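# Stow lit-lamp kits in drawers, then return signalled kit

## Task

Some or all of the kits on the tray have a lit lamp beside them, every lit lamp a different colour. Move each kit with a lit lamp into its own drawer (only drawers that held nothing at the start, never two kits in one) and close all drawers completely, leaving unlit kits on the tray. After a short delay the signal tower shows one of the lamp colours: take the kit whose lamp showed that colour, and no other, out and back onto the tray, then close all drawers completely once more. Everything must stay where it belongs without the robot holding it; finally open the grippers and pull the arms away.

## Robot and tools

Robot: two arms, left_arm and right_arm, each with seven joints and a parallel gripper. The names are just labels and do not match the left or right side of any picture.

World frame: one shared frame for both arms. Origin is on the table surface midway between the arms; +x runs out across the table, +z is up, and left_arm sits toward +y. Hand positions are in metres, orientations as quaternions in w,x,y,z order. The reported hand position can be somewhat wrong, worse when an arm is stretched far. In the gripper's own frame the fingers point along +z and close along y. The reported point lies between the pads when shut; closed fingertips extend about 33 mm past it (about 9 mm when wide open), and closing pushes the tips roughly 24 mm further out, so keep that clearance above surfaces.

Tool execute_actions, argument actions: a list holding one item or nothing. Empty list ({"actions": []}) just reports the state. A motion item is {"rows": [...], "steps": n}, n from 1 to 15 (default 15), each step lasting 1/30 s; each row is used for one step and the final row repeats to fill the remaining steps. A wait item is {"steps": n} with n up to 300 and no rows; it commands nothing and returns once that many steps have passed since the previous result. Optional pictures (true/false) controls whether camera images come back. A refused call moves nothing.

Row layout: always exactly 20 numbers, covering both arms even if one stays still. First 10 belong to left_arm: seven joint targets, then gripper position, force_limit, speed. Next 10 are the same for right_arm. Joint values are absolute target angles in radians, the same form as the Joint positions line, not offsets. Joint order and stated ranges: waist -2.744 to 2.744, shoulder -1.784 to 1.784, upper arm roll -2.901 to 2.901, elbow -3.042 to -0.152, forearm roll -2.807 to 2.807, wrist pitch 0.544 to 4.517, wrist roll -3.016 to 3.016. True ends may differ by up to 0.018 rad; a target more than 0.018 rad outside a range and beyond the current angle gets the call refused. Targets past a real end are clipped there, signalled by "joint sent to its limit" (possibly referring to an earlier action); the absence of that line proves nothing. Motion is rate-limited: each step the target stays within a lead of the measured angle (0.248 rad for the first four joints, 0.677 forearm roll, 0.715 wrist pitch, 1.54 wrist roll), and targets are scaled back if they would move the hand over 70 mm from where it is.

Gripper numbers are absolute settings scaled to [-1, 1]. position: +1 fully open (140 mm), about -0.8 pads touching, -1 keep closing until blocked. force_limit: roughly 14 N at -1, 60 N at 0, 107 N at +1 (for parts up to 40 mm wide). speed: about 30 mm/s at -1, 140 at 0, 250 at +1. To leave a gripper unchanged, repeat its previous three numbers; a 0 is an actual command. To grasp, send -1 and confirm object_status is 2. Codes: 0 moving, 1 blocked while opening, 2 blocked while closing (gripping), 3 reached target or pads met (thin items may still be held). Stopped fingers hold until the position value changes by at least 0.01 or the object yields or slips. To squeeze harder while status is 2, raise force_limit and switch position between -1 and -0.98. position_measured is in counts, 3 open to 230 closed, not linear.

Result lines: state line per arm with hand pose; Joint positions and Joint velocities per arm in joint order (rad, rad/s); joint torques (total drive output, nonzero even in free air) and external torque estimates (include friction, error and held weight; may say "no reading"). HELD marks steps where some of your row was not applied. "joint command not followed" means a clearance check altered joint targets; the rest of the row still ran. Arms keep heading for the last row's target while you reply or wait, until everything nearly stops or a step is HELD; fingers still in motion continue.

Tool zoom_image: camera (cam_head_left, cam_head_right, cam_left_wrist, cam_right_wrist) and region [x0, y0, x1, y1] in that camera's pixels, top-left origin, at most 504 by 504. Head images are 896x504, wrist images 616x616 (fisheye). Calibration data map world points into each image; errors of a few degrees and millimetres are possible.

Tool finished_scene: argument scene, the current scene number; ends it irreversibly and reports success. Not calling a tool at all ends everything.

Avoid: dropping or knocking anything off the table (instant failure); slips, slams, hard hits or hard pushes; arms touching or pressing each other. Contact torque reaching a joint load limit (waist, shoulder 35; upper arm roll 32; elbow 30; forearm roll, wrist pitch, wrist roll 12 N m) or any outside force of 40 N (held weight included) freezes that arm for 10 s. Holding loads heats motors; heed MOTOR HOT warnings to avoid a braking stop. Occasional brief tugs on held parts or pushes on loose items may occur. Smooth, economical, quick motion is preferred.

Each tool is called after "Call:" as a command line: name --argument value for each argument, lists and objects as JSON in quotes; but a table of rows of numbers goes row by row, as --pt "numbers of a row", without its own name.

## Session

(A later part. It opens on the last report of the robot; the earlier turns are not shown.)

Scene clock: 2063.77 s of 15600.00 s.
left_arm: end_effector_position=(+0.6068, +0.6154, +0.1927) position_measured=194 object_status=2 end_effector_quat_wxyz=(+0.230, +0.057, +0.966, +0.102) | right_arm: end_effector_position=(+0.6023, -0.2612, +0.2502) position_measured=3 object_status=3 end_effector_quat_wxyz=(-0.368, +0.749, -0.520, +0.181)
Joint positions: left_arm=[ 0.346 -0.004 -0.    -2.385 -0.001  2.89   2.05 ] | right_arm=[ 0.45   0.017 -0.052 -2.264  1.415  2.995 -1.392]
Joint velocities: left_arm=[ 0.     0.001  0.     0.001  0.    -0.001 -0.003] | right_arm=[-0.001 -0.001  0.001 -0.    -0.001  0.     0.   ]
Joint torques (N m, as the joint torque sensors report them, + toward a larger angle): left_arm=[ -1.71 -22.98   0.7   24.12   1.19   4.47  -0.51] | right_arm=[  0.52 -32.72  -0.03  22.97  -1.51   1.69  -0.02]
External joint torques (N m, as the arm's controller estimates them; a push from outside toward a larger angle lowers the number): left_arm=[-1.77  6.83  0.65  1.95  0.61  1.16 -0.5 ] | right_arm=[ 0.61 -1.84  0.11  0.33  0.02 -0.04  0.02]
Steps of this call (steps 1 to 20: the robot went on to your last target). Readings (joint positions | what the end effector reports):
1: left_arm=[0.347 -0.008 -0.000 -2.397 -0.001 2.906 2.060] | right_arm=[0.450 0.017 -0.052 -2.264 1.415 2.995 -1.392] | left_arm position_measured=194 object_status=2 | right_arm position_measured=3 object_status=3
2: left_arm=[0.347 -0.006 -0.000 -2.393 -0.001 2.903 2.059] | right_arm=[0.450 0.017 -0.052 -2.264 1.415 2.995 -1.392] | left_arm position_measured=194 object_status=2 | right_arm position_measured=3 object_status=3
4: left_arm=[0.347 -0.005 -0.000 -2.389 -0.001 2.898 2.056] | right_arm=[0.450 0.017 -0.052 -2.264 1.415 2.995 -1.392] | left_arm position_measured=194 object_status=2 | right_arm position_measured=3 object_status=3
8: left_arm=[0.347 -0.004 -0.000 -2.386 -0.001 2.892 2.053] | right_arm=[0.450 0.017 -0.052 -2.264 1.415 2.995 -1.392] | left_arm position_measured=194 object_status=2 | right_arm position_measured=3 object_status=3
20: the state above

Call:
execute_actions --actions '[{"rows":[[0.346,-0.002,0,-2.389,0,2.896,2.045,0,0,0,0.45,0.017,-0.05,-2.264,1.415,2.995,-1.392,1,0,0]],"steps":12}]' --pictures false

Call:
execute_actions --actions '[{"rows":[[0.3725,-0.1017,0,-2.5097,0,2.918,2.066,0,0,0,0.45,0.017,-0.05,-2.264,1.415,2.995,-1.392,1,0,0]],"steps":12}]' --pictures false

Call:
execute_actions --actions '[{"rows":[[0.3725,-0.0424,0,-2.5295,0,2.997,2.066,0,0,0,0.45,0.017,-0.05,-2.264,1.415,2.995,-1.392,1,0,0]],"steps":15}]' --pictures false

Call:
execute_actions --actions '[{"rows":[[0.345,0.0534,0,-2.4076,0,2.971,2.038,0,0,0,0.45,0.017,-0.05,-2.264,1.415,2.995,-1.392,1,0,0]],"steps":15}]' --pictures false

Call:
execute_actions --actions '[{"steps":15}]'

Scene clock: 2110.97 s of 15600.00 s.
left_arm: end_effector_position=(+0.6060, +0.6152, +0.1916) position_measured=129 object_status=0 end_effector_quat_wxyz=(+0.230, +0.056, +0.966, +0.102) | right_arm: end_effector_position=(+0.6023, -0.2612, +0.2502) position_measured=3 object_status=3 end_effector_quat_wxyz=(-0.368, +0.749, -0.520, +0.181)
Joint positions: left_arm=[ 0.346 -0.004 -0.    -2.388 -0.001  2.891  2.049] | right_arm=[ 0.45   0.017 -0.052 -2.264  1.415  2.995 -1.392]
Joint velocities: left_arm=[ 0.001  0.001  0.    -0.001  0.     0.002  0.   ] | right_arm=[ 0.002  0.002 -0.    -0.001  0.     0.    -0.   ]
Joint torques (N m, as the joint torque sensors report them, + toward a larger angle): left_arm=[ -1.39 -28.8    0.33  20.77   1.11   3.94  -0.07] | right_arm=[ -0.08 -32.93  -0.08  23.24  -1.56   1.6    0.02]
External joint torques (N m, as the arm's controller estimates them; a push from outside toward a larger angle lowers the number): left_arm=[-1.43  0.75  0.29 -1.18  0.53  0.68 -0.07] | right_arm=[-0.11 -2.18 -0.04  0.68 -0.03 -0.12  0.06]
Steps of this call (steps 1 to 15: the robot went on to your last target; steps 16 to 90: nothing new was sent; then 43.80 s passed at rest; steps 91 to 102: all 12 steps of this action). Readings (joint positions | what the end effector reports):
91: left_arm=[0.346 -0.005 -0.000 -2.386 -0.001 2.889 2.049] | right_arm=[0.450 0.017 -0.052 -2.264 1.415 2.995 -1.392] | left_arm position_measured=194 object_status=0 | right_arm position_measured=3 object_status=3
92: left_arm=[0.346 -0.005 -0.000 -2.386 -0.001 2.890 2.049] | right_arm=[0.450 0.017 -0.052 -2.264 1.415 2.995 -1.392] | left_arm position_measured=192 object_status=0 | right_arm position_measured=3 object_status=3
94: left_arm=[0.346 -0.004 -0.000 -2.387 -0.001 2.890 2.049] | right_arm=[0.450 0.017 -0.052 -2.264 1.415 2.995 -1.392] | left_arm position_measured=172 object_status=0 | right_arm position_measured=3 object_status=3
98: left_arm=[0.346 -0.004 -0.000 -2.387 -0.001 2.891 2.049] | right_arm=[0.450 0.017 -0.052 -2.264 1.415 2.995 -1.392] | left_arm position_measured=142 object_status=0 | right_arm position_measured=3 object_status=3
102: the state above

Scene clock: 2111.37 s of 15600.00 s.
left_arm: end_effector_position=(+0.5662, +0.6150, +0.1890) position_measured=129 object_status=3 end_effector_quat_wxyz=(+0.226, +0.049, +0.967, +0.105) | right_arm: end_effector_position=(+0.6023, -0.2612, +0.2502) position_measured=3 object_status=3 end_effector_quat_wxyz=(-0.368, +0.749, -0.520, +0.181)
Joint positions: left_arm=[ 0.37  -0.099 -0.001 -2.507 -0.001  2.912  2.056] | right_arm=[ 0.45   0.017 -0.052 -2.264  1.415  2.995 -1.392]
Joint velocities: left_arm=[ 0.    -0.005 -0.001 -0.01  -0.     0.013  0.01 ] | right_arm=[ 0.     0.    -0.     0.001 -0.     0.     0.001]
Joint torques (N m, as the joint torque sensors report them, + toward a larger angle): left_arm=[  0.57 -27.57   0.11  21.86   0.92   4.06   0.61] | right_arm=[  0.48 -32.87  -0.05  22.97  -1.53   1.67   0.03]
External joint torques (N m, as the arm's controller estimates them; a push from outside toward a larger angle lowers the number): left_arm=[ 0.67 -1.33  0.29 -0.11  0.34  0.75  0.61] | right_arm=[ 0.49 -2.02  0.02  0.3   0.   -0.06  0.07]
Steps of this call (steps 1 to 12: all 12 steps of this action). Readings (joint positions | what the end effector reports):
1: left_arm=[0.350 -0.025 -0.002 -2.417 -0.001 2.897 2.050] | right_arm=[0.450 0.017 -0.052 -2.264 1.415 2.995 -1.392] | left_arm position_measured=129 object_status=0 | right_arm position_measured=3 object_status=3
2: left_arm=[0.356 -0.051 -0.002 -2.450 -0.001 2.899 2.051] | right_arm=[0.450 0.017 -0.052 -2.264 1.415 2.995 -1.392] | left_arm position_measured=129 object_status=0 | right_arm position_measured=3 object_status=3
4: left_arm=[0.365 -0.081 -0.001 -2.485 -0.001 2.903 2.052] | right_arm=[0.450 0.017 -0.052 -2.264 1.415 2.995 -1.392] | left_arm position_measured=129 object_status=3 | right_arm position_measured=3 object_status=3
8: left_arm=[0.370 -0.097 -0.001 -2.504 -0.001 2.909 2.055] | right_arm=[0.450 0.017 -0.052 -2.264 1.415 2.995 -1.392] | left_arm position_measured=129 object_status=3 | right_arm position_measured=3 object_status=3
12: the state above

Scene clock: 2111.87 s of 15600.00 s.
left_arm: end_effector_position=(+0.5648, +0.6144, +0.1608) position_measured=129 object_status=3 end_effector_quat_wxyz=(+0.225, +0.050, +0.967, +0.105) | right_arm: end_effector_position=(+0.6023, -0.2612, +0.2502) position_measured=3 object_status=3 end_effector_quat_wxyz=(-0.368, +0.749, -0.520, +0.181)
Joint positions: left_arm=[ 0.37  -0.043 -0.001 -2.53  -0.001  2.988  2.059] | right_arm=[ 0.45   0.017 -0.052 -2.264  1.415  2.995 -1.392]
Joint velocities: left_arm=[ 0.001 -0.    -0.     0.     0.     0.027  0.003] | right_arm=[ 0.001  0.     0.002 -0.    -0.001 -0.     0.   ]
Joint torques (N m, as the joint torque sensors report them, + toward a larger angle): left_arm=[  0.64 -26.17   0.37  20.64   0.95   4.18   0.4 ] | right_arm=[  0.6  -32.75  -0.28  22.97  -1.51   1.67   0.05]
External joint torques (N m, as the arm's controller estimates them; a push from outside toward a larger angle lowers the number): left_arm=[ 0.63  0.82  0.39 -0.06  0.44  0.93  0.4 ] | right_arm=[ 0.52 -1.84 -0.3   0.26  0.03 -0.05  0.09]
Steps of this call (steps 1 to 15: all 15 steps of this action). Readings (joint positions | what the end effector reports):
1: left_arm=[0.370 -0.092 -0.001 -2.509 -0.001 2.927 2.057] | right_arm=[0.450 0.017 -0.052 -2.264 1.415 2.995 -1.392] | left_arm position_measured=129 object_status=3 | right_arm position_measured=3 object_status=3
2: left_arm=[0.370 -0.078 -0.001 -2.512 -0.001 2.940 2.057] | right_arm=[0.450 0.017 -0.052 -2.264 1.415 2.995 -1.392] | left_arm position_measured=129 object_status=3 | right_arm position_measured=3 object_status=3
4: left_arm=[0.370 -0.056 -0.001 -2.523 -0.001 2.956 2.057] | right_arm=[0.450 0.017 -0.052 -2.264 1.415 2.995 -1.392] | left_arm position_measured=129 object_status=3 | right_arm position_measured=3 object_status=3
8: left_arm=[0.370 -0.043 -0.001 -2.530 -0.001 2.975 2.058] | right_arm=[0.450 0.017 -0.052 -2.264 1.415 2.995 -1.392] | left_arm position_measured=129 object_status=3 | right_arm position_measured=3 object_status=3
15: the state above

Scene clock: 2112.37 s of 15600.00 s.
left_arm: end_effector_position=(+0.6064, +0.6169, +0.1642) position_measured=129 object_status=3 end_effector_quat_wxyz=(+0.233, +0.055, +0.965, +0.104) | right_arm: end_effector_position=(+0.6023, -0.2612, +0.2502) position_measured=3 object_status=3 end_effector_quat_wxyz=(-0.368, +0.749, -0.520, +0.181)
Joint positions: left_arm=[ 0.348  0.051  0.001 -2.409 -0.001  2.976  2.047] | right_arm=[ 0.45   0.017 -0.052 -2.264  1.415  2.995 -1.392]
Joint velocities: left_arm=[-0.    -0.    -0.001  0.002  0.001 -0.005 -0.009] | right_arm=[-0.001 -0.    -0.    -0.     0.    -0.    -0.001]
Joint torques (N m, as the joint torque sensors report them, + toward a larger angle): left_arm=[ -2.04 -28.89  -0.03  20.88   1.06   2.72  -0.18] | right_arm=[  0.15 -32.93  -0.36  23.01  -1.57   1.65   0.03]
External joint torques (N m, as the arm's controller estimates them; a push from outside toward a larger angle lowers the number): left_arm=[-1.87  1.82  0.09 -0.25  0.51 -0.58 -0.18] | right_arm=[ 0.24 -2.05 -0.21  0.37 -0.04 -0.09  0.07]
Steps of this call (steps 1 to 15: all 15 steps of this action). Readings (joint positions | what the end effector reports):
1: left_arm=[0.366 -0.022 0.001 -2.502 -0.001 2.984 2.057] | right_arm=[0.450 0.017 -0.052 -2.264 1.415 2.995 -1.392] | left_arm position_measured=129 object_status=3 | right_arm position_measured=3 object_status=3
2: left_arm=[0.361 0.004 0.001 -2.468 -0.001 2.983 2.056] | right_arm=[0.450 0.017 -0.052 -2.264 1.415 2.995 -1.392] | left_arm position_measured=129 object_status=3 | right_arm position_measured=3 object_status=3
4: left_arm=[0.353 0.033 0.001 -2.432 -0.001 2.982 2.054] | right_arm=[0.450 0.017 -0.052 -2.264 1.415 2.995 -1.392] | left_arm position_measured=129 object_status=3 | right_arm position_measured=3 object_status=3
8: left_arm=[0.348 0.049 0.001 -2.413 -0.001 2.978 2.051] | right_arm=[0.450 0.017 -0.052 -2.264 1.415 2.995 -1.392] | left_arm position_measured=129 object_status=3 | right_arm position_measured=3 object_status=3
15: the state above

Scene clock: 2112.87 s of 15600.00 s.
left_arm: end_effector_position=(+0.6064, +0.6169, +0.1641) position_measured=129 object_status=3 end_effector_quat_wxyz=(+0.233, +0.054, +0.966, +0.103) | right_arm: end_effector_position=(+0.6023, -0.2612, +0.2502) position_measured=3 object_status=3 end_effector_quat_wxyz=(-0.368, +0.749, -0.520, +0.181)
Joint positions: left_arm=[ 0.348  0.051  0.001 -2.409 -0.001  2.975  2.045] | right_arm=[ 0.45   0.017 -0.052 -2.264  1.415  2.995 -1.392]
Joint velocities: left_arm=[ 0.001  0.001  0.001 -0.     0.    -0.001 -0.002] | right_arm=[-0.001 -0.001 -0.001 -0.001 -0.001  0.    -0.001]
Joint torques (N m, as the joint torque sensors report them, + toward a larger angle): left_arm=[ -2.28 -29.54   0.11  21.     1.     2.75  -0.23] | right_arm=[  0.28 -32.96  -0.01  23.3   -1.56   1.62   0.06]
External joint torques (N m, as the arm's controller estimates them; a push from outside toward a larger angle lowers the number): left_arm=[-2.39  1.14 -0.04 -0.13  0.47 -0.53 -0.23] | right_arm=[ 0.31 -2.01  0.08  0.61 -0.03 -0.11  0.1 ]
Steps of this call (steps 1 to 15: the robot went on to your last target). Readings (joint positions | what the end effector reports):
1: left_arm=[0.348 0.051 0.001 -2.409 -0.001 2.976 2.047] | right_arm=[0.450 0.017 -0.052 -2.264 1.415 2.995 -1.392] | left_arm position_measured=129 object_status=3 | right_arm position_measured=3 object_status=3
2: left_arm=[0.348 0.051 0.001 -2.409 -0.001 2.976 2.047] | right_arm=[0.450 0.017 -0.052 -2.264 1.415 2.995 -1.392] | left_arm position_measured=129 object_status=3 | right_arm position_measured=3 object_status=3
4: left_arm=[0.348 0.051 0.001 -2.409 -0.001 2.976 2.047] | right_arm=[0.450 0.017 -0.052 -2.264 1.415 2.995 -1.392] | left_arm position_measured=129 object_status=3 | right_arm position_measured=3 object_status=3
8: left_arm=[0.348 0.051 0.001 -2.409 -0.001 2.975 2.046] | right_arm=[0.450 0.017 -0.052 -2.264 1.415 2.995 -1.392] | left_arm position_measured=129 object_status=3 | right_arm position_measured=3 object_status=3
15: the state above
All arms were judged still, so your last target was given up. Only a new action makes them travel on or press farther. Fingers that are still opening or closing keep moving.
camera_calibration (this result's frames):
cam_left_wrist: T_world_to_cam=[[0.221333, 0.944636, 0.242226, -0.748466], [0.597322, -0.327661, 0.732014, -0.267071], [0.770855, -0.0173318, -0.636774, -0.161645], [0, 0, 0, 1]] pos_world=[0.449793, 0.616718, 0.273867]
cam_right_wrist: T_world_to_cam=[[-0.656726, -0.191797, -0.729332, 0.525082], [-0.611664, 0.701164, 0.366383, 0.451175], [0.44111, 0.68672, -0.577787, 0.23448], [0, 0, 0, 1]] pos_world=[0.517371, -0.37666, 0.353136]

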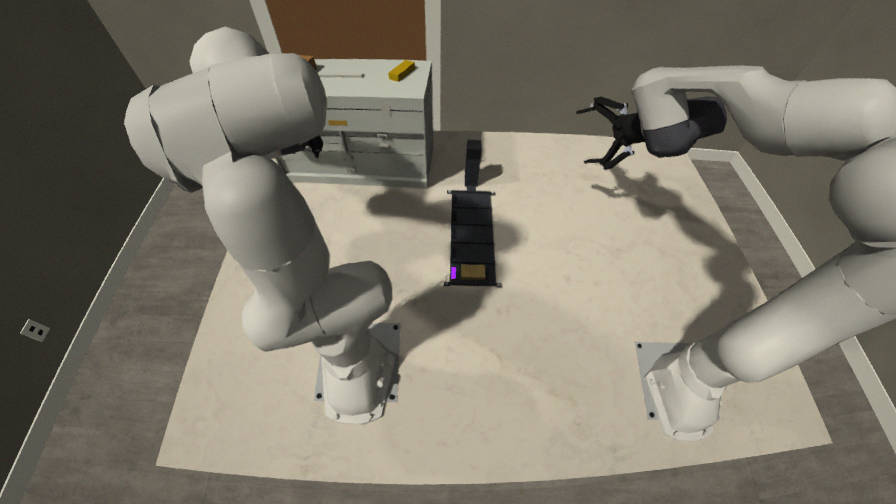

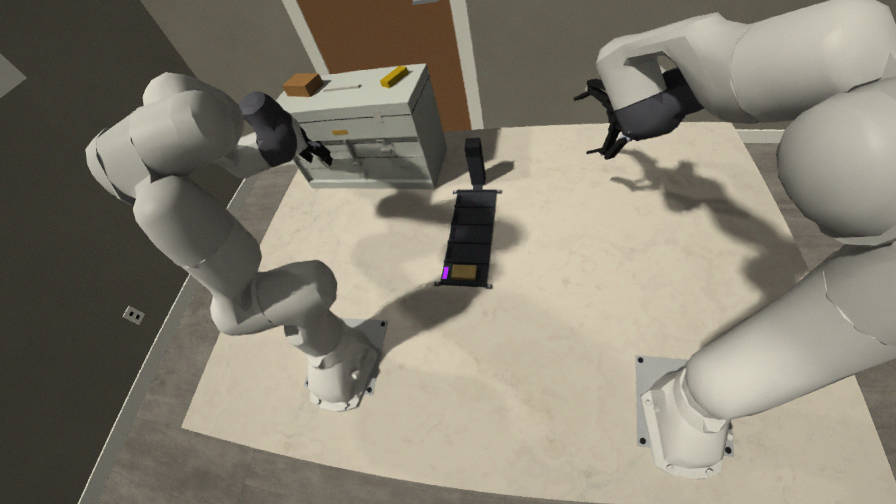

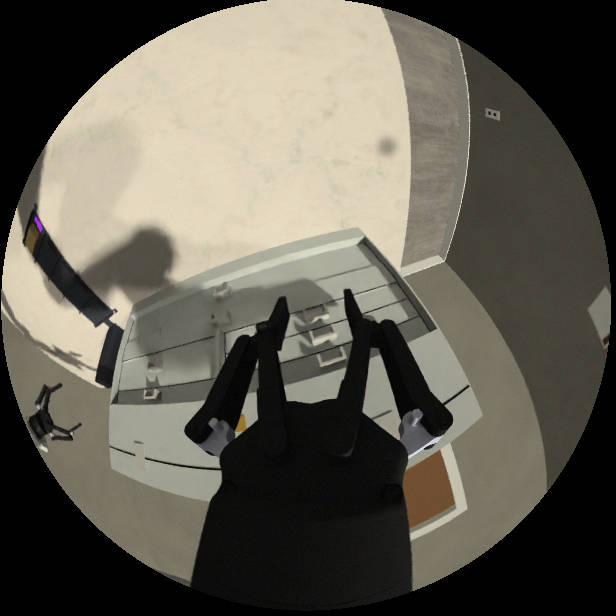

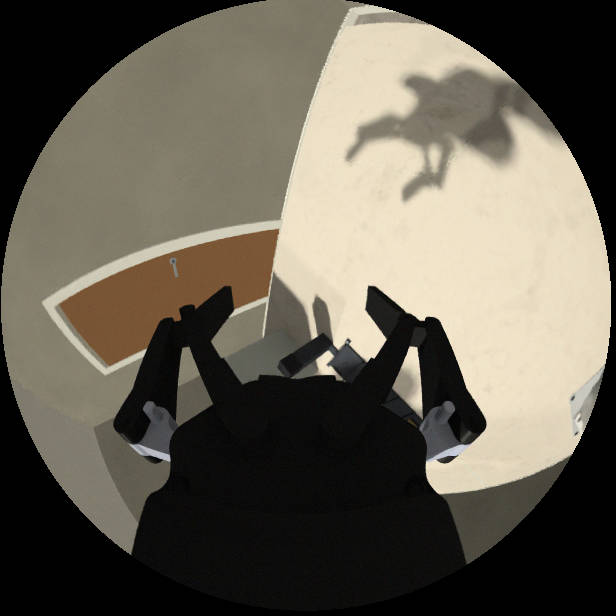

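Handle at (316,314). Grip and pull.

Call:
execute_actions --actions '[{"rows":[[0.343,0.0534,0,-2.4076,0,2.971,2.038,-1,0,-0.5,0.45,0.017,-0.05,-2.264,1.415,2.995,-1.392,1,0,0]],"steps":15}]' --pictures false

Call:
execute_actions --actions '[{"steps":10}]' --pictures false

Call:
execute_actions --actions '[{"rows":[ [0.3528,0.0295,0,-2.4386,0,2.978,2.065,-1,0,-0.5,0.45,0.017,-0.05,-2.264,1.415,2.995,-1.392,1,0,0], [0.3528,0.0295,0,-2.4386,0,2.978,2.065,-1,0,-0.5,0.45,0.017,-0.05,-2.264,1.415,2.995,-1.392,1,0,0], [0.3591,0.0057,0,-2.4693,0,2.985,2.072,-1,0,-0.5,0.45,0.017,-0.05,-2.264,1.415,2.995,-1.392,1,0,0], [0.3591,0.0057,0,-2.4693,0,2.985,2.072,-1,0,-0.5,0.45,0.017,-0.05,-2.264,1.415,2.995,-1.392,1,0,0], [0.3657,-0.0182,0,-2.4996,0,2.9914,2.079,-1,0,-0.5,0.45,0.017,-0.05,-2.264,1.415,2.995,-1.392,1,0,0], [0.3657,-0.0182,0,-2.4996,0,2.9914,2.079,-1,0,-0.5,0.45,0.017,-0.05,-2.264,1.415,2.995,-1.392,1,0,0], [0.3725,-0.0424,0,-2.5295,0,2.997,2.086,-1,0,-0.5,0.45,0.017,-0.05,-2.264,1.415,2.995,-1.392,1,0,0], [0.3725,-0.0424,0,-2.5295,0,2.997,2.086,-1,0,-0.5,0.45,0.017,-0.05,-2.264,1.415,2.995,-1.392,1,0,0], [0.3795,-0.0667,0,-2.559,0,3.0023,2.0935,-1,0,-0.5,0.45,0.017,-0.05,-2.264,1.415,2.995,-1.392,1,0,0], [0.3795,-0.0667,0,-2.559,0,3.0023,2.0935,-1,0,-0.5,0.45,0.017,-0.05,-2.264,1.415,2.995,-1.392,1,0,0], [0.3867,-0.0911,0,-2.588,0,3.0069,2.101,-1,0,-0.5,0.45,0.017,-0.05,-2.264,1.415,2.995,-1.392,1,0,0], [0.3867,-0.0911,0,-2.588,0,3.0069,2.101,-1,0,-0.5,0.45,0.017,-0.05,-2.264,1.415,2.995,-1.392,1,0,0], [0.3941,-0.1159,0,-2.6168,0,3.011,2.109,-1,0,-0.5,0.45,0.017,-0.05,-2.264,1.415,2.995,-1.392,1,0,0], [0.3941,-0.1159,0,-2.6168,0,3.011,2.109,-1,0,-0.5,0.45,0.017,-0.05,-2.264,1.415,2.995,-1.392,1,0,0]],"steps":14}]' --pictures false

Call:
execute_actions --actions '[{"rows":[ [0.4018,-0.141,0,-2.6453,0,3.0143,2.1175,-1,0,-0.5,0.45,0.017,-0.05,-2.264,1.415,2.995,-1.392,1,0,0], [0.4018,-0.141,0,-2.6453,0,3.0143,2.1175,-1,0,-0.5,0.45,0.017,-0.05,-2.264,1.415,2.995,-1.392,1,0,0], [0.4097,-0.1664,0,-2.6734,0,3.017,2.126,-1,0,-0.5,0.45,0.017,-0.05,-2.264,1.415,2.995,-1.392,1,0,0], [0.4097,-0.1664,0,-2.6734,0,3.017,2.126,-1,0,-0.5,0.45,0.017,-0.05,-2.264,1.415,2.995,-1.392,1,0,0], [0.4179,-0.1922,0,-2.7013,0,3.019,2.135,-1,0,-0.5,0.45,0.017,-0.05,-2.264,1.415,2.995,-1.392,1,0,0], [0.4179,-0.1922,0,-2.7013,0,3.019,2.135,-1,0,-0.5,0.45,0.017,-0.05,-2.264,1.415,2.995,-1.392,1,0,0], [0.4264,-0.2184,0,-2.7289,0,3.0205,2.1445,-1,0,-0.5,0.45,0.017,-0.05,-2.264,1.415,2.995,-1.392,1,0,0], [0.4264,-0.2184,0,-2.7289,0,3.0205,2.1445,-1,0,-0.5,0.45,0.017,-0.05,-2.264,1.415,2.995,-1.392,1,0,0], [0.4352,-0.2451,0,-2.7561,0,3.021,2.154,-1,0,-0.5,0.45,0.017,-0.05,-2.264,1.415,2.995,-1.392,1,0,0], [0.4352,-0.2451,0,-2.7561,0,3.021,2.154,-1,0,-0.5,0.45,0.017,-0.05,-2.264,1.415,2.995,-1.392,1,0,0], [0.4443,-0.2723,0,-2.7831,0,3.0208,2.158,-1,0,-0.5,0.45,0.017,-0.05,-2.264,1.415,2.995,-1.392,1,0,0], [0.4443,-0.2723,0,-2.7831,0,3.0208,2.158,-1,0,-0.5,0.45,0.017,-0.05,-2.264,1.415,2.995,-1.392,1,0,0], [0.4536,-0.3001,0,-2.8097,0,3.0196,2.158,-1,0,-0.5,0.45,0.017,-0.05,-2.264,1.415,2.995,-1.392,1,0,0]],"steps":15}]' --pictures false

Call:
execute_actions --actions '[{"steps":15}]'

Scene clock: 2147.97 s of 15600.00 s.
left_arm: end_effector_position=(+0.6070, +0.6151, +0.1640) position_measured=192 object_status=0 end_effector_quat_wxyz=(+0.233, +0.055, +0.966, +0.103) | right_arm: end_effector_position=(+0.6023, -0.2612, +0.2502) position_measured=3 object_status=3 end_effector_quat_wxyz=(-0.368, +0.749, -0.520, +0.181)
Joint positions: left_arm=[ 0.345  0.051  0.    -2.409 -0.001  2.974  2.044] | right_arm=[ 0.45   0.017 -0.052 -2.264  1.415  2.995 -1.392]
Joint velocities: left_arm=[-0.     0.    -0.    -0.001 -0.001 -0.001 -0.003] | right_arm=[-0.    -0.001  0.     0.    -0.     0.002 -0.001]
Joint torques (N m, as the joint torque sensors report them, + toward a larger angle): left_arm=[ -2.45 -29.35   0.31  21.38   1.05   2.9   -0.19] | right_arm=[  0.44 -32.57  -0.43  23.15  -1.53   1.66   0.01]
External joint torques (N m, as the arm's controller estimates them; a push from outside toward a larger angle lowers the number): left_arm=[-2.41  1.24  0.29  0.33  0.51 -0.36 -0.18] | right_arm=[ 0.41 -1.59 -0.39  0.44  0.01 -0.07  0.05]
Steps of this call (steps 1 to 90: nothing new was sent; then 31.60 s passed at rest; steps 91 to 105: all 15 steps of this action). Readings (joint positions | what the end effector reports):
91: left_arm=[0.347 0.051 0.001 -2.409 -0.001 2.975 2.045] | right_arm=[0.450 0.017 -0.052 -2.264 1.415 2.995 -1.392] | left_arm position_measured=129 object_status=0 | right_arm position_measured=3 object_status=3
92: left_arm=[0.347 0.051 0.001 -2.409 -0.001 2.975 2.045] | right_arm=[0.450 0.017 -0.052 -2.264 1.415 2.995 -1.392] | left_arm position_measured=132 object_status=0 | right_arm position_measured=3 object_status=3
94: left_arm=[0.346 0.051 0.001 -2.409 -0.001 2.975 2.045] | right_arm=[0.450 0.017 -0.052 -2.264 1.415 2.995 -1.392] | left_arm position_measured=142 object_status=0 | right_arm position_measured=3 object_status=3
98: left_arm=[0.346 0.051 0.001 -2.409 -0.001 2.975 2.045] | right_arm=[0.450 0.017 -0.052 -2.264 1.415 2.995 -1.392] | left_arm position_measured=160 object_status=0 | right_arm position_measured=3 object_status=3
105: the state above

Scene clock: 2148.30 s of 15600.00 s.
left_arm: end_effector_position=(+0.6070, +0.6151, +0.1640) position_measured=192 object_status=2 end_effector_quat_wxyz=(+0.233, +0.054, +0.966, +0.103) | right_arm: end_effector_position=(+0.6023, -0.2612, +0.2502) position_measured=3 object_status=3 end_effector_quat_wxyz=(-0.368, +0.749, -0.520, +0.181)
Joint positions: left_arm=[ 0.345  0.051  0.    -2.409 -0.001  2.974  2.044] | right_arm=[ 0.45   0.017 -0.052 -2.264  1.415  2.995 -1.392]
Joint velocities: left_arm=[-0.    -0.    -0.001 -0.001  0.    -0.001 -0.   ] | right_arm=[ 0.001 -0.    -0.001  0.    -0.001  0.001  0.001]
Joint torques (N m, as the joint torque sensors report them, + toward a larger angle): left_arm=[ -0.83 -29.79   0.05  21.06   0.98   3.02  -0.21] | right_arm=[  0.47 -32.67   0.11  23.22  -1.55   1.66   0.02]
External joint torques (N m, as the arm's controller estimates them; a push from outside toward a larger angle lowers the number): left_arm=[-0.79  0.94  0.04 -0.1   0.44 -0.28 -0.21] | right_arm=[ 0.41 -1.78  0.12  0.54 -0.01 -0.06  0.06]
Steps of this call (steps 1 to 10: the robot went on to your last target). Readings (joint positions | what the end effector reports):
1: left_arm=[0.345 0.051 0.000 -2.409 -0.001 2.974 2.044] | right_arm=[0.450 0.017 -0.052 -2.264 1.415 2.995 -1.392] | left_arm position_measured=192 object_status=0 | right_arm position_measured=3 object_status=3
2: left_arm=[0.345 0.051 0.000 -2.409 -0.001 2.974 2.044] | right_arm=[0.450 0.017 -0.052 -2.264 1.415 2.995 -1.392] | left_arm position_measured=192 object_status=0 | right_arm position_measured=3 object_status=3
4: left_arm=[0.345 0.051 0.000 -2.409 -0.001 2.974 2.044] | right_arm=[0.450 0.017 -0.052 -2.264 1.415 2.995 -1.392] | left_arm position_measured=192 object_status=0 | right_arm position_measured=3 object_status=3
8: left_arm=[0.345 0.051 0.000 -2.409 -0.001 2.974 2.044] | right_arm=[0.450 0.017 -0.052 -2.264 1.415 2.995 -1.392] | left_arm position_measured=192 object_status=2 | right_arm position_measured=3 object_status=3
10: the state above

Scene clock: 2148.77 s of 15600.00 s.
left_arm: end_effector_position=(+0.5460, +0.6182, +0.1649) position_measured=192 object_status=2 end_effector_quat_wxyz=(+0.227, +0.050, +0.966, +0.111) | right_arm: end_effector_position=(+0.6023, -0.2612, +0.2502) position_measured=3 object_status=3 end_effector_quat_wxyz=(-0.368, +0.749, -0.520, +0.181)
Joint positions: left_arm=[ 0.387 -0.096  0.    -2.588 -0.001  3.003  2.076] | right_arm=[ 0.45   0.017 -0.052 -2.264  1.415  2.995 -1.392]
Joint velocities: left_arm=[ 0.082 -0.298  0.    -0.34   0.001  0.042  0.086] | right_arm=[ 0.     0.     0.    -0.001 -0.001  0.001 -0.002]
Joint torques (N m, as the joint torque sensors report them, + toward a larger angle): left_arm=[ -0.13 -23.08   0.64  19.75   0.96   3.66   0.5 ] | right_arm=[  0.18 -33.03  -0.47  23.3   -1.56   1.59   0.01]
External joint torques (N m, as the arm's controller estimates them; a push from outside toward a larger angle lowers the number): left_arm=[ 1.63 -0.5   2.75 -3.2   0.14  0.16  0.49] | right_arm=[ 0.21 -2.11 -0.38  0.63 -0.02 -0.14  0.05]
Steps of this call (steps 1 to 14: all 14 steps of this action). Readings (joint positions | what the end effector reports):
1: left_arm=[0.346 0.047 0.000 -2.414 -0.001 2.976 2.045] | right_arm=[0.450 0.017 -0.052 -2.264 1.415 2.995 -1.392] | left_arm position_measured=192 object_status=2 | right_arm position_measured=3 object_status=3
2: left_arm=[0.348 0.041 0.000 -2.422 -0.001 2.976 2.046] | right_arm=[0.450 0.017 -0.052 -2.264 1.415 2.995 -1.392] | left_arm position_measured=192 object_status=2 | right_arm position_measured=3 object_status=3
4: left_arm=[0.353 0.022 0.000 -2.445 -0.001 2.979 2.049] | right_arm=[0.450 0.017 -0.052 -2.264 1.415 2.995 -1.392] | left_arm position_measured=192 object_status=2 | right_arm position_measured=3 object_status=3
8: left_arm=[0.366 -0.023 0.000 -2.501 -0.001 2.988 2.058] | right_arm=[0.450 0.017 -0.052 -2.264 1.415 2.995 -1.392] | left_arm position_measured=192 object_status=2 | right_arm position_measured=3 object_status=3
14: the state above

Scene clock: 2149.27 s of 15600.00 s.
left_arm: end_effector_position=(+0.4740, +0.6215, +0.1661) position_measured=192 object_status=2 end_effector_quat_wxyz=(+0.223, +0.046, +0.966, +0.124) | right_arm: end_effector_position=(+0.6023, -0.2612, +0.2502) position_measured=3 object_status=3 end_effector_quat_wxyz=(-0.368, +0.749, -0.520, +0.181)
Joint positions: left_arm=[ 0.447 -0.286  0.    -2.791 -0.001  3.02   2.128] | right_arm=[ 0.45   0.017 -0.052 -2.264  1.415  2.995 -1.392]
Joint velocities: left_arm=[ 0.07  -0.208 -0.    -0.198  0.001 -0.     0.074] | right_arm=[-0.001 -0.002 -0.    -0.     0.001  0.    -0.002]
Joint torques (N m, as the joint torque sensors report them, + toward a larger angle): left_arm=[ -0.26 -16.38  -0.02  18.69   0.97   3.35   0.56] | right_arm=[  0.11 -32.27   0.07  22.84  -1.55   1.67   0.07]
External joint torques (N m, as the arm's controller estimates them; a push from outside toward a larger angle lowers the number): left_arm=[ 0.6  -0.1   1.11 -3.22  0.27 -0.1   0.55] | right_arm=[ 0.24 -1.23  0.26  0.13 -0.03 -0.08  0.11]
Steps of this call (steps 1 to 15: all 15 steps of this action). Readings (joint positions | what the end effector reports):
1: left_arm=[0.391 -0.109 0.000 -2.603 -0.001 3.006 2.079] | right_arm=[0.450 0.017 -0.052 -2.264 1.415 2.995 -1.392] | left_arm position_measured=192 object_status=2 | right_arm position_measured=3 object_status=3
2: left_arm=[0.394 -0.121 0.000 -2.616 -0.001 3.007 2.082] | right_arm=[0.450 0.017 -0.052 -2.264 1.415 2.995 -1.392] | left_arm position_measured=192 object_status=2 | right_arm position_measured=3 object_status=3
4: left_arm=[0.402 -0.146 0.000 -2.645 -0.001 3.011 2.089] | right_arm=[0.450 0.017 -0.052 -2.264 1.415 2.995 -1.392] | left_arm position_measured=192 object_status=2 | right_arm position_measured=3 object_status=3
8: left_arm=[0.418 -0.197 0.000 -2.701 -0.001 3.017 2.104] | right_arm=[0.450 0.017 -0.052 -2.264 1.415 2.995 -1.392] | left_arm position_measured=192 object_status=2 | right_arm position_measured=3 object_status=3
15: the state above

Scene clock: 2149.77 s of 15600.00 s.
left_arm: end_effector_position=(+0.4691, +0.6218, +0.1662) position_measured=192 object_status=2 end_effector_quat_wxyz=(+0.222, +0.051, +0.966, +0.127) | right_arm: end_effector_position=(+0.6023, -0.2612, +0.2502) position_measured=3 object_status=3 end_effector_quat_wxyz=(-0.368, +0.749, -0.520, +0.181)
Joint positions: left_arm=[ 0.452 -0.3    0.    -2.804 -0.001  3.021  2.143] | right_arm=[ 0.45   0.017 -0.052 -2.264  1.415  2.995 -1.392]
Joint velocities: left_arm=[-0.    -0.001  0.     0.002  0.     0.001  0.008] | right_arm=[ 0.001 -0.    -0.002 -0.     0.    -0.     0.   ]
Joint torques (N m, as the joint torque sensors report them, + toward a larger angle): left_arm=[  0.4  -17.79  -0.01  16.54   1.04   3.23   0.67] | right_arm=[  0.25 -33.08  -0.01  23.36  -1.51   1.66   0.04]
External joint torques (N m, as the arm's controller estimates them; a push from outside toward a larger angle lowers the number): left_arm=[ 0.42  0.13  0.29 -4.15  0.53 -0.09  0.67] | right_arm=[ 0.3  -2.15  0.09  0.67  0.02 -0.07  0.08]
Steps of this call (steps 1 to 15: the robot went on to your last target). Readings (joint positions | what the end effector reports):
1: left_arm=[0.449 -0.291 0.000 -2.796 -0.001 3.020 2.130] | right_arm=[0.450 0.017 -0.052 -2.264 1.415 2.995 -1.392] | left_arm position_measured=192 object_status=2 | right_arm position_measured=3 object_status=3
2: left_arm=[0.450 -0.295 0.000 -2.799 -0.001 3.020 2.132] | right_arm=[0.450 0.017 -0.052 -2.264 1.415 2.995 -1.392] | left_arm position_measured=192 object_status=2 | right_arm position_measured=3 object_status=3
4: left_arm=[0.451 -0.298 0.000 -2.802 -0.001 3.020 2.135] | right_arm=[0.450 0.017 -0.052 -2.264 1.415 2.995 -1.392] | left_arm position_measured=192 object_status=2 | right_arm position_measured=3 object_status=3
8: left_arm=[0.452 -0.299 0.000 -2.804 -0.001 3.021 2.139] | right_arm=[0.450 0.017 -0.052 -2.264 1.415 2.995 -1.392] | left_arm position_measured=192 object_status=2 | right_arm position_measured=3 object_status=3
15: the state above
camera_calibration (this result's frames):
cam_left_wrist: T_world_to_cam=[[0.207994, 0.937077, 0.280401, -0.718629], [0.61645, -0.348156, 0.706242, -0.177021], [0.759426, 0.025959, -0.650075, -0.0737589], [0, 0, 0, 1]] pos_world=[0.31461, 0.613694, 0.278575]
cam_right_wrist: T_world_to_cam=[[-0.656725, -0.1918, -0.729332, 0.52508], [-0.611668, 0.70116, 0.366383, 0.451173], [0.441107, 0.686722, -0.577787, 0.234481], [0, 0, 0, 1]] pos_world=[0.51737, -0.376657, 0.353136]

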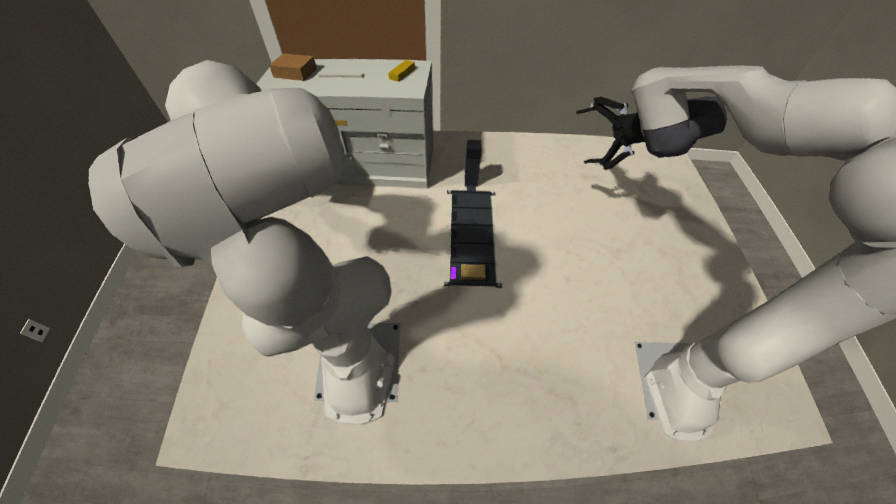

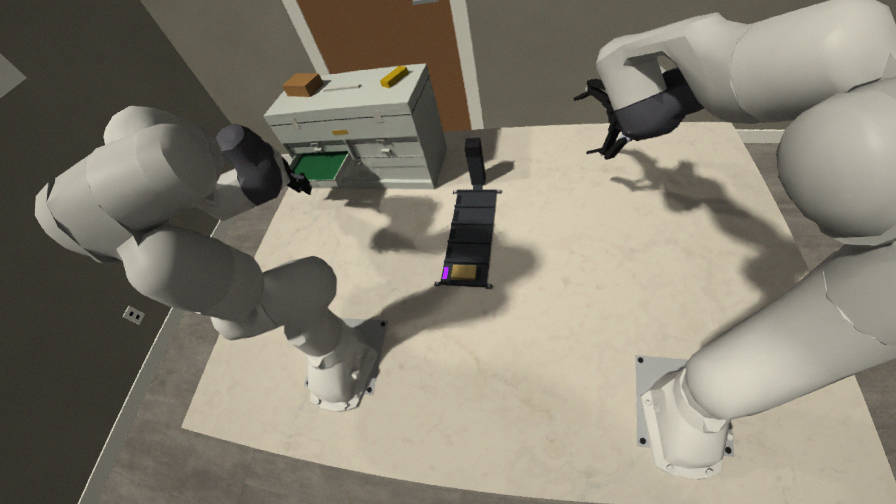

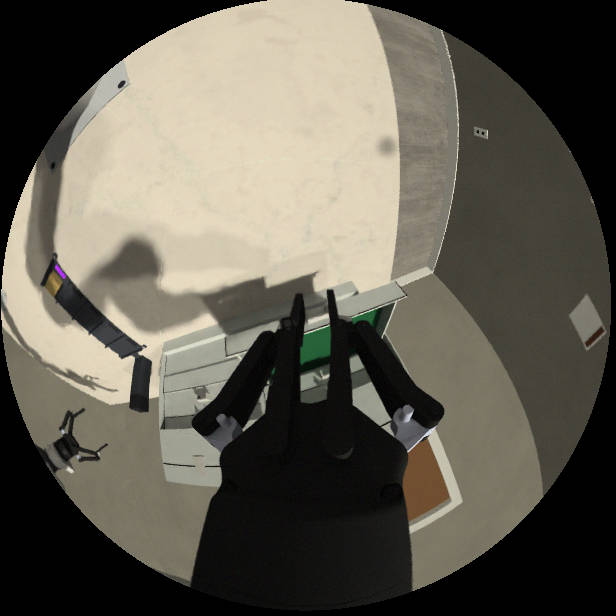

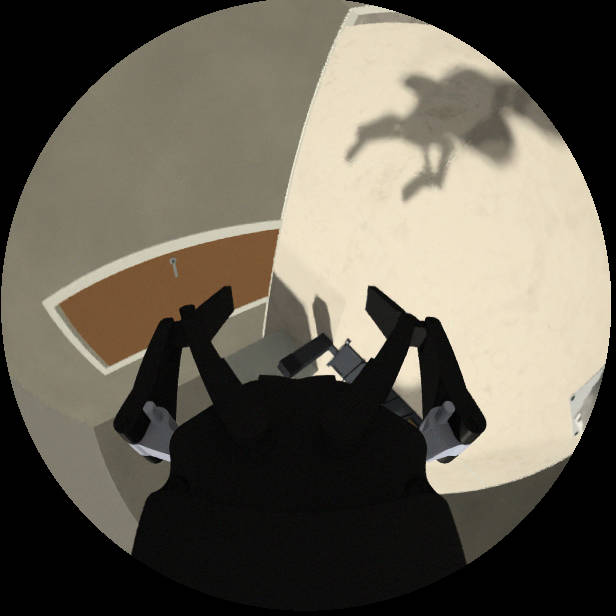

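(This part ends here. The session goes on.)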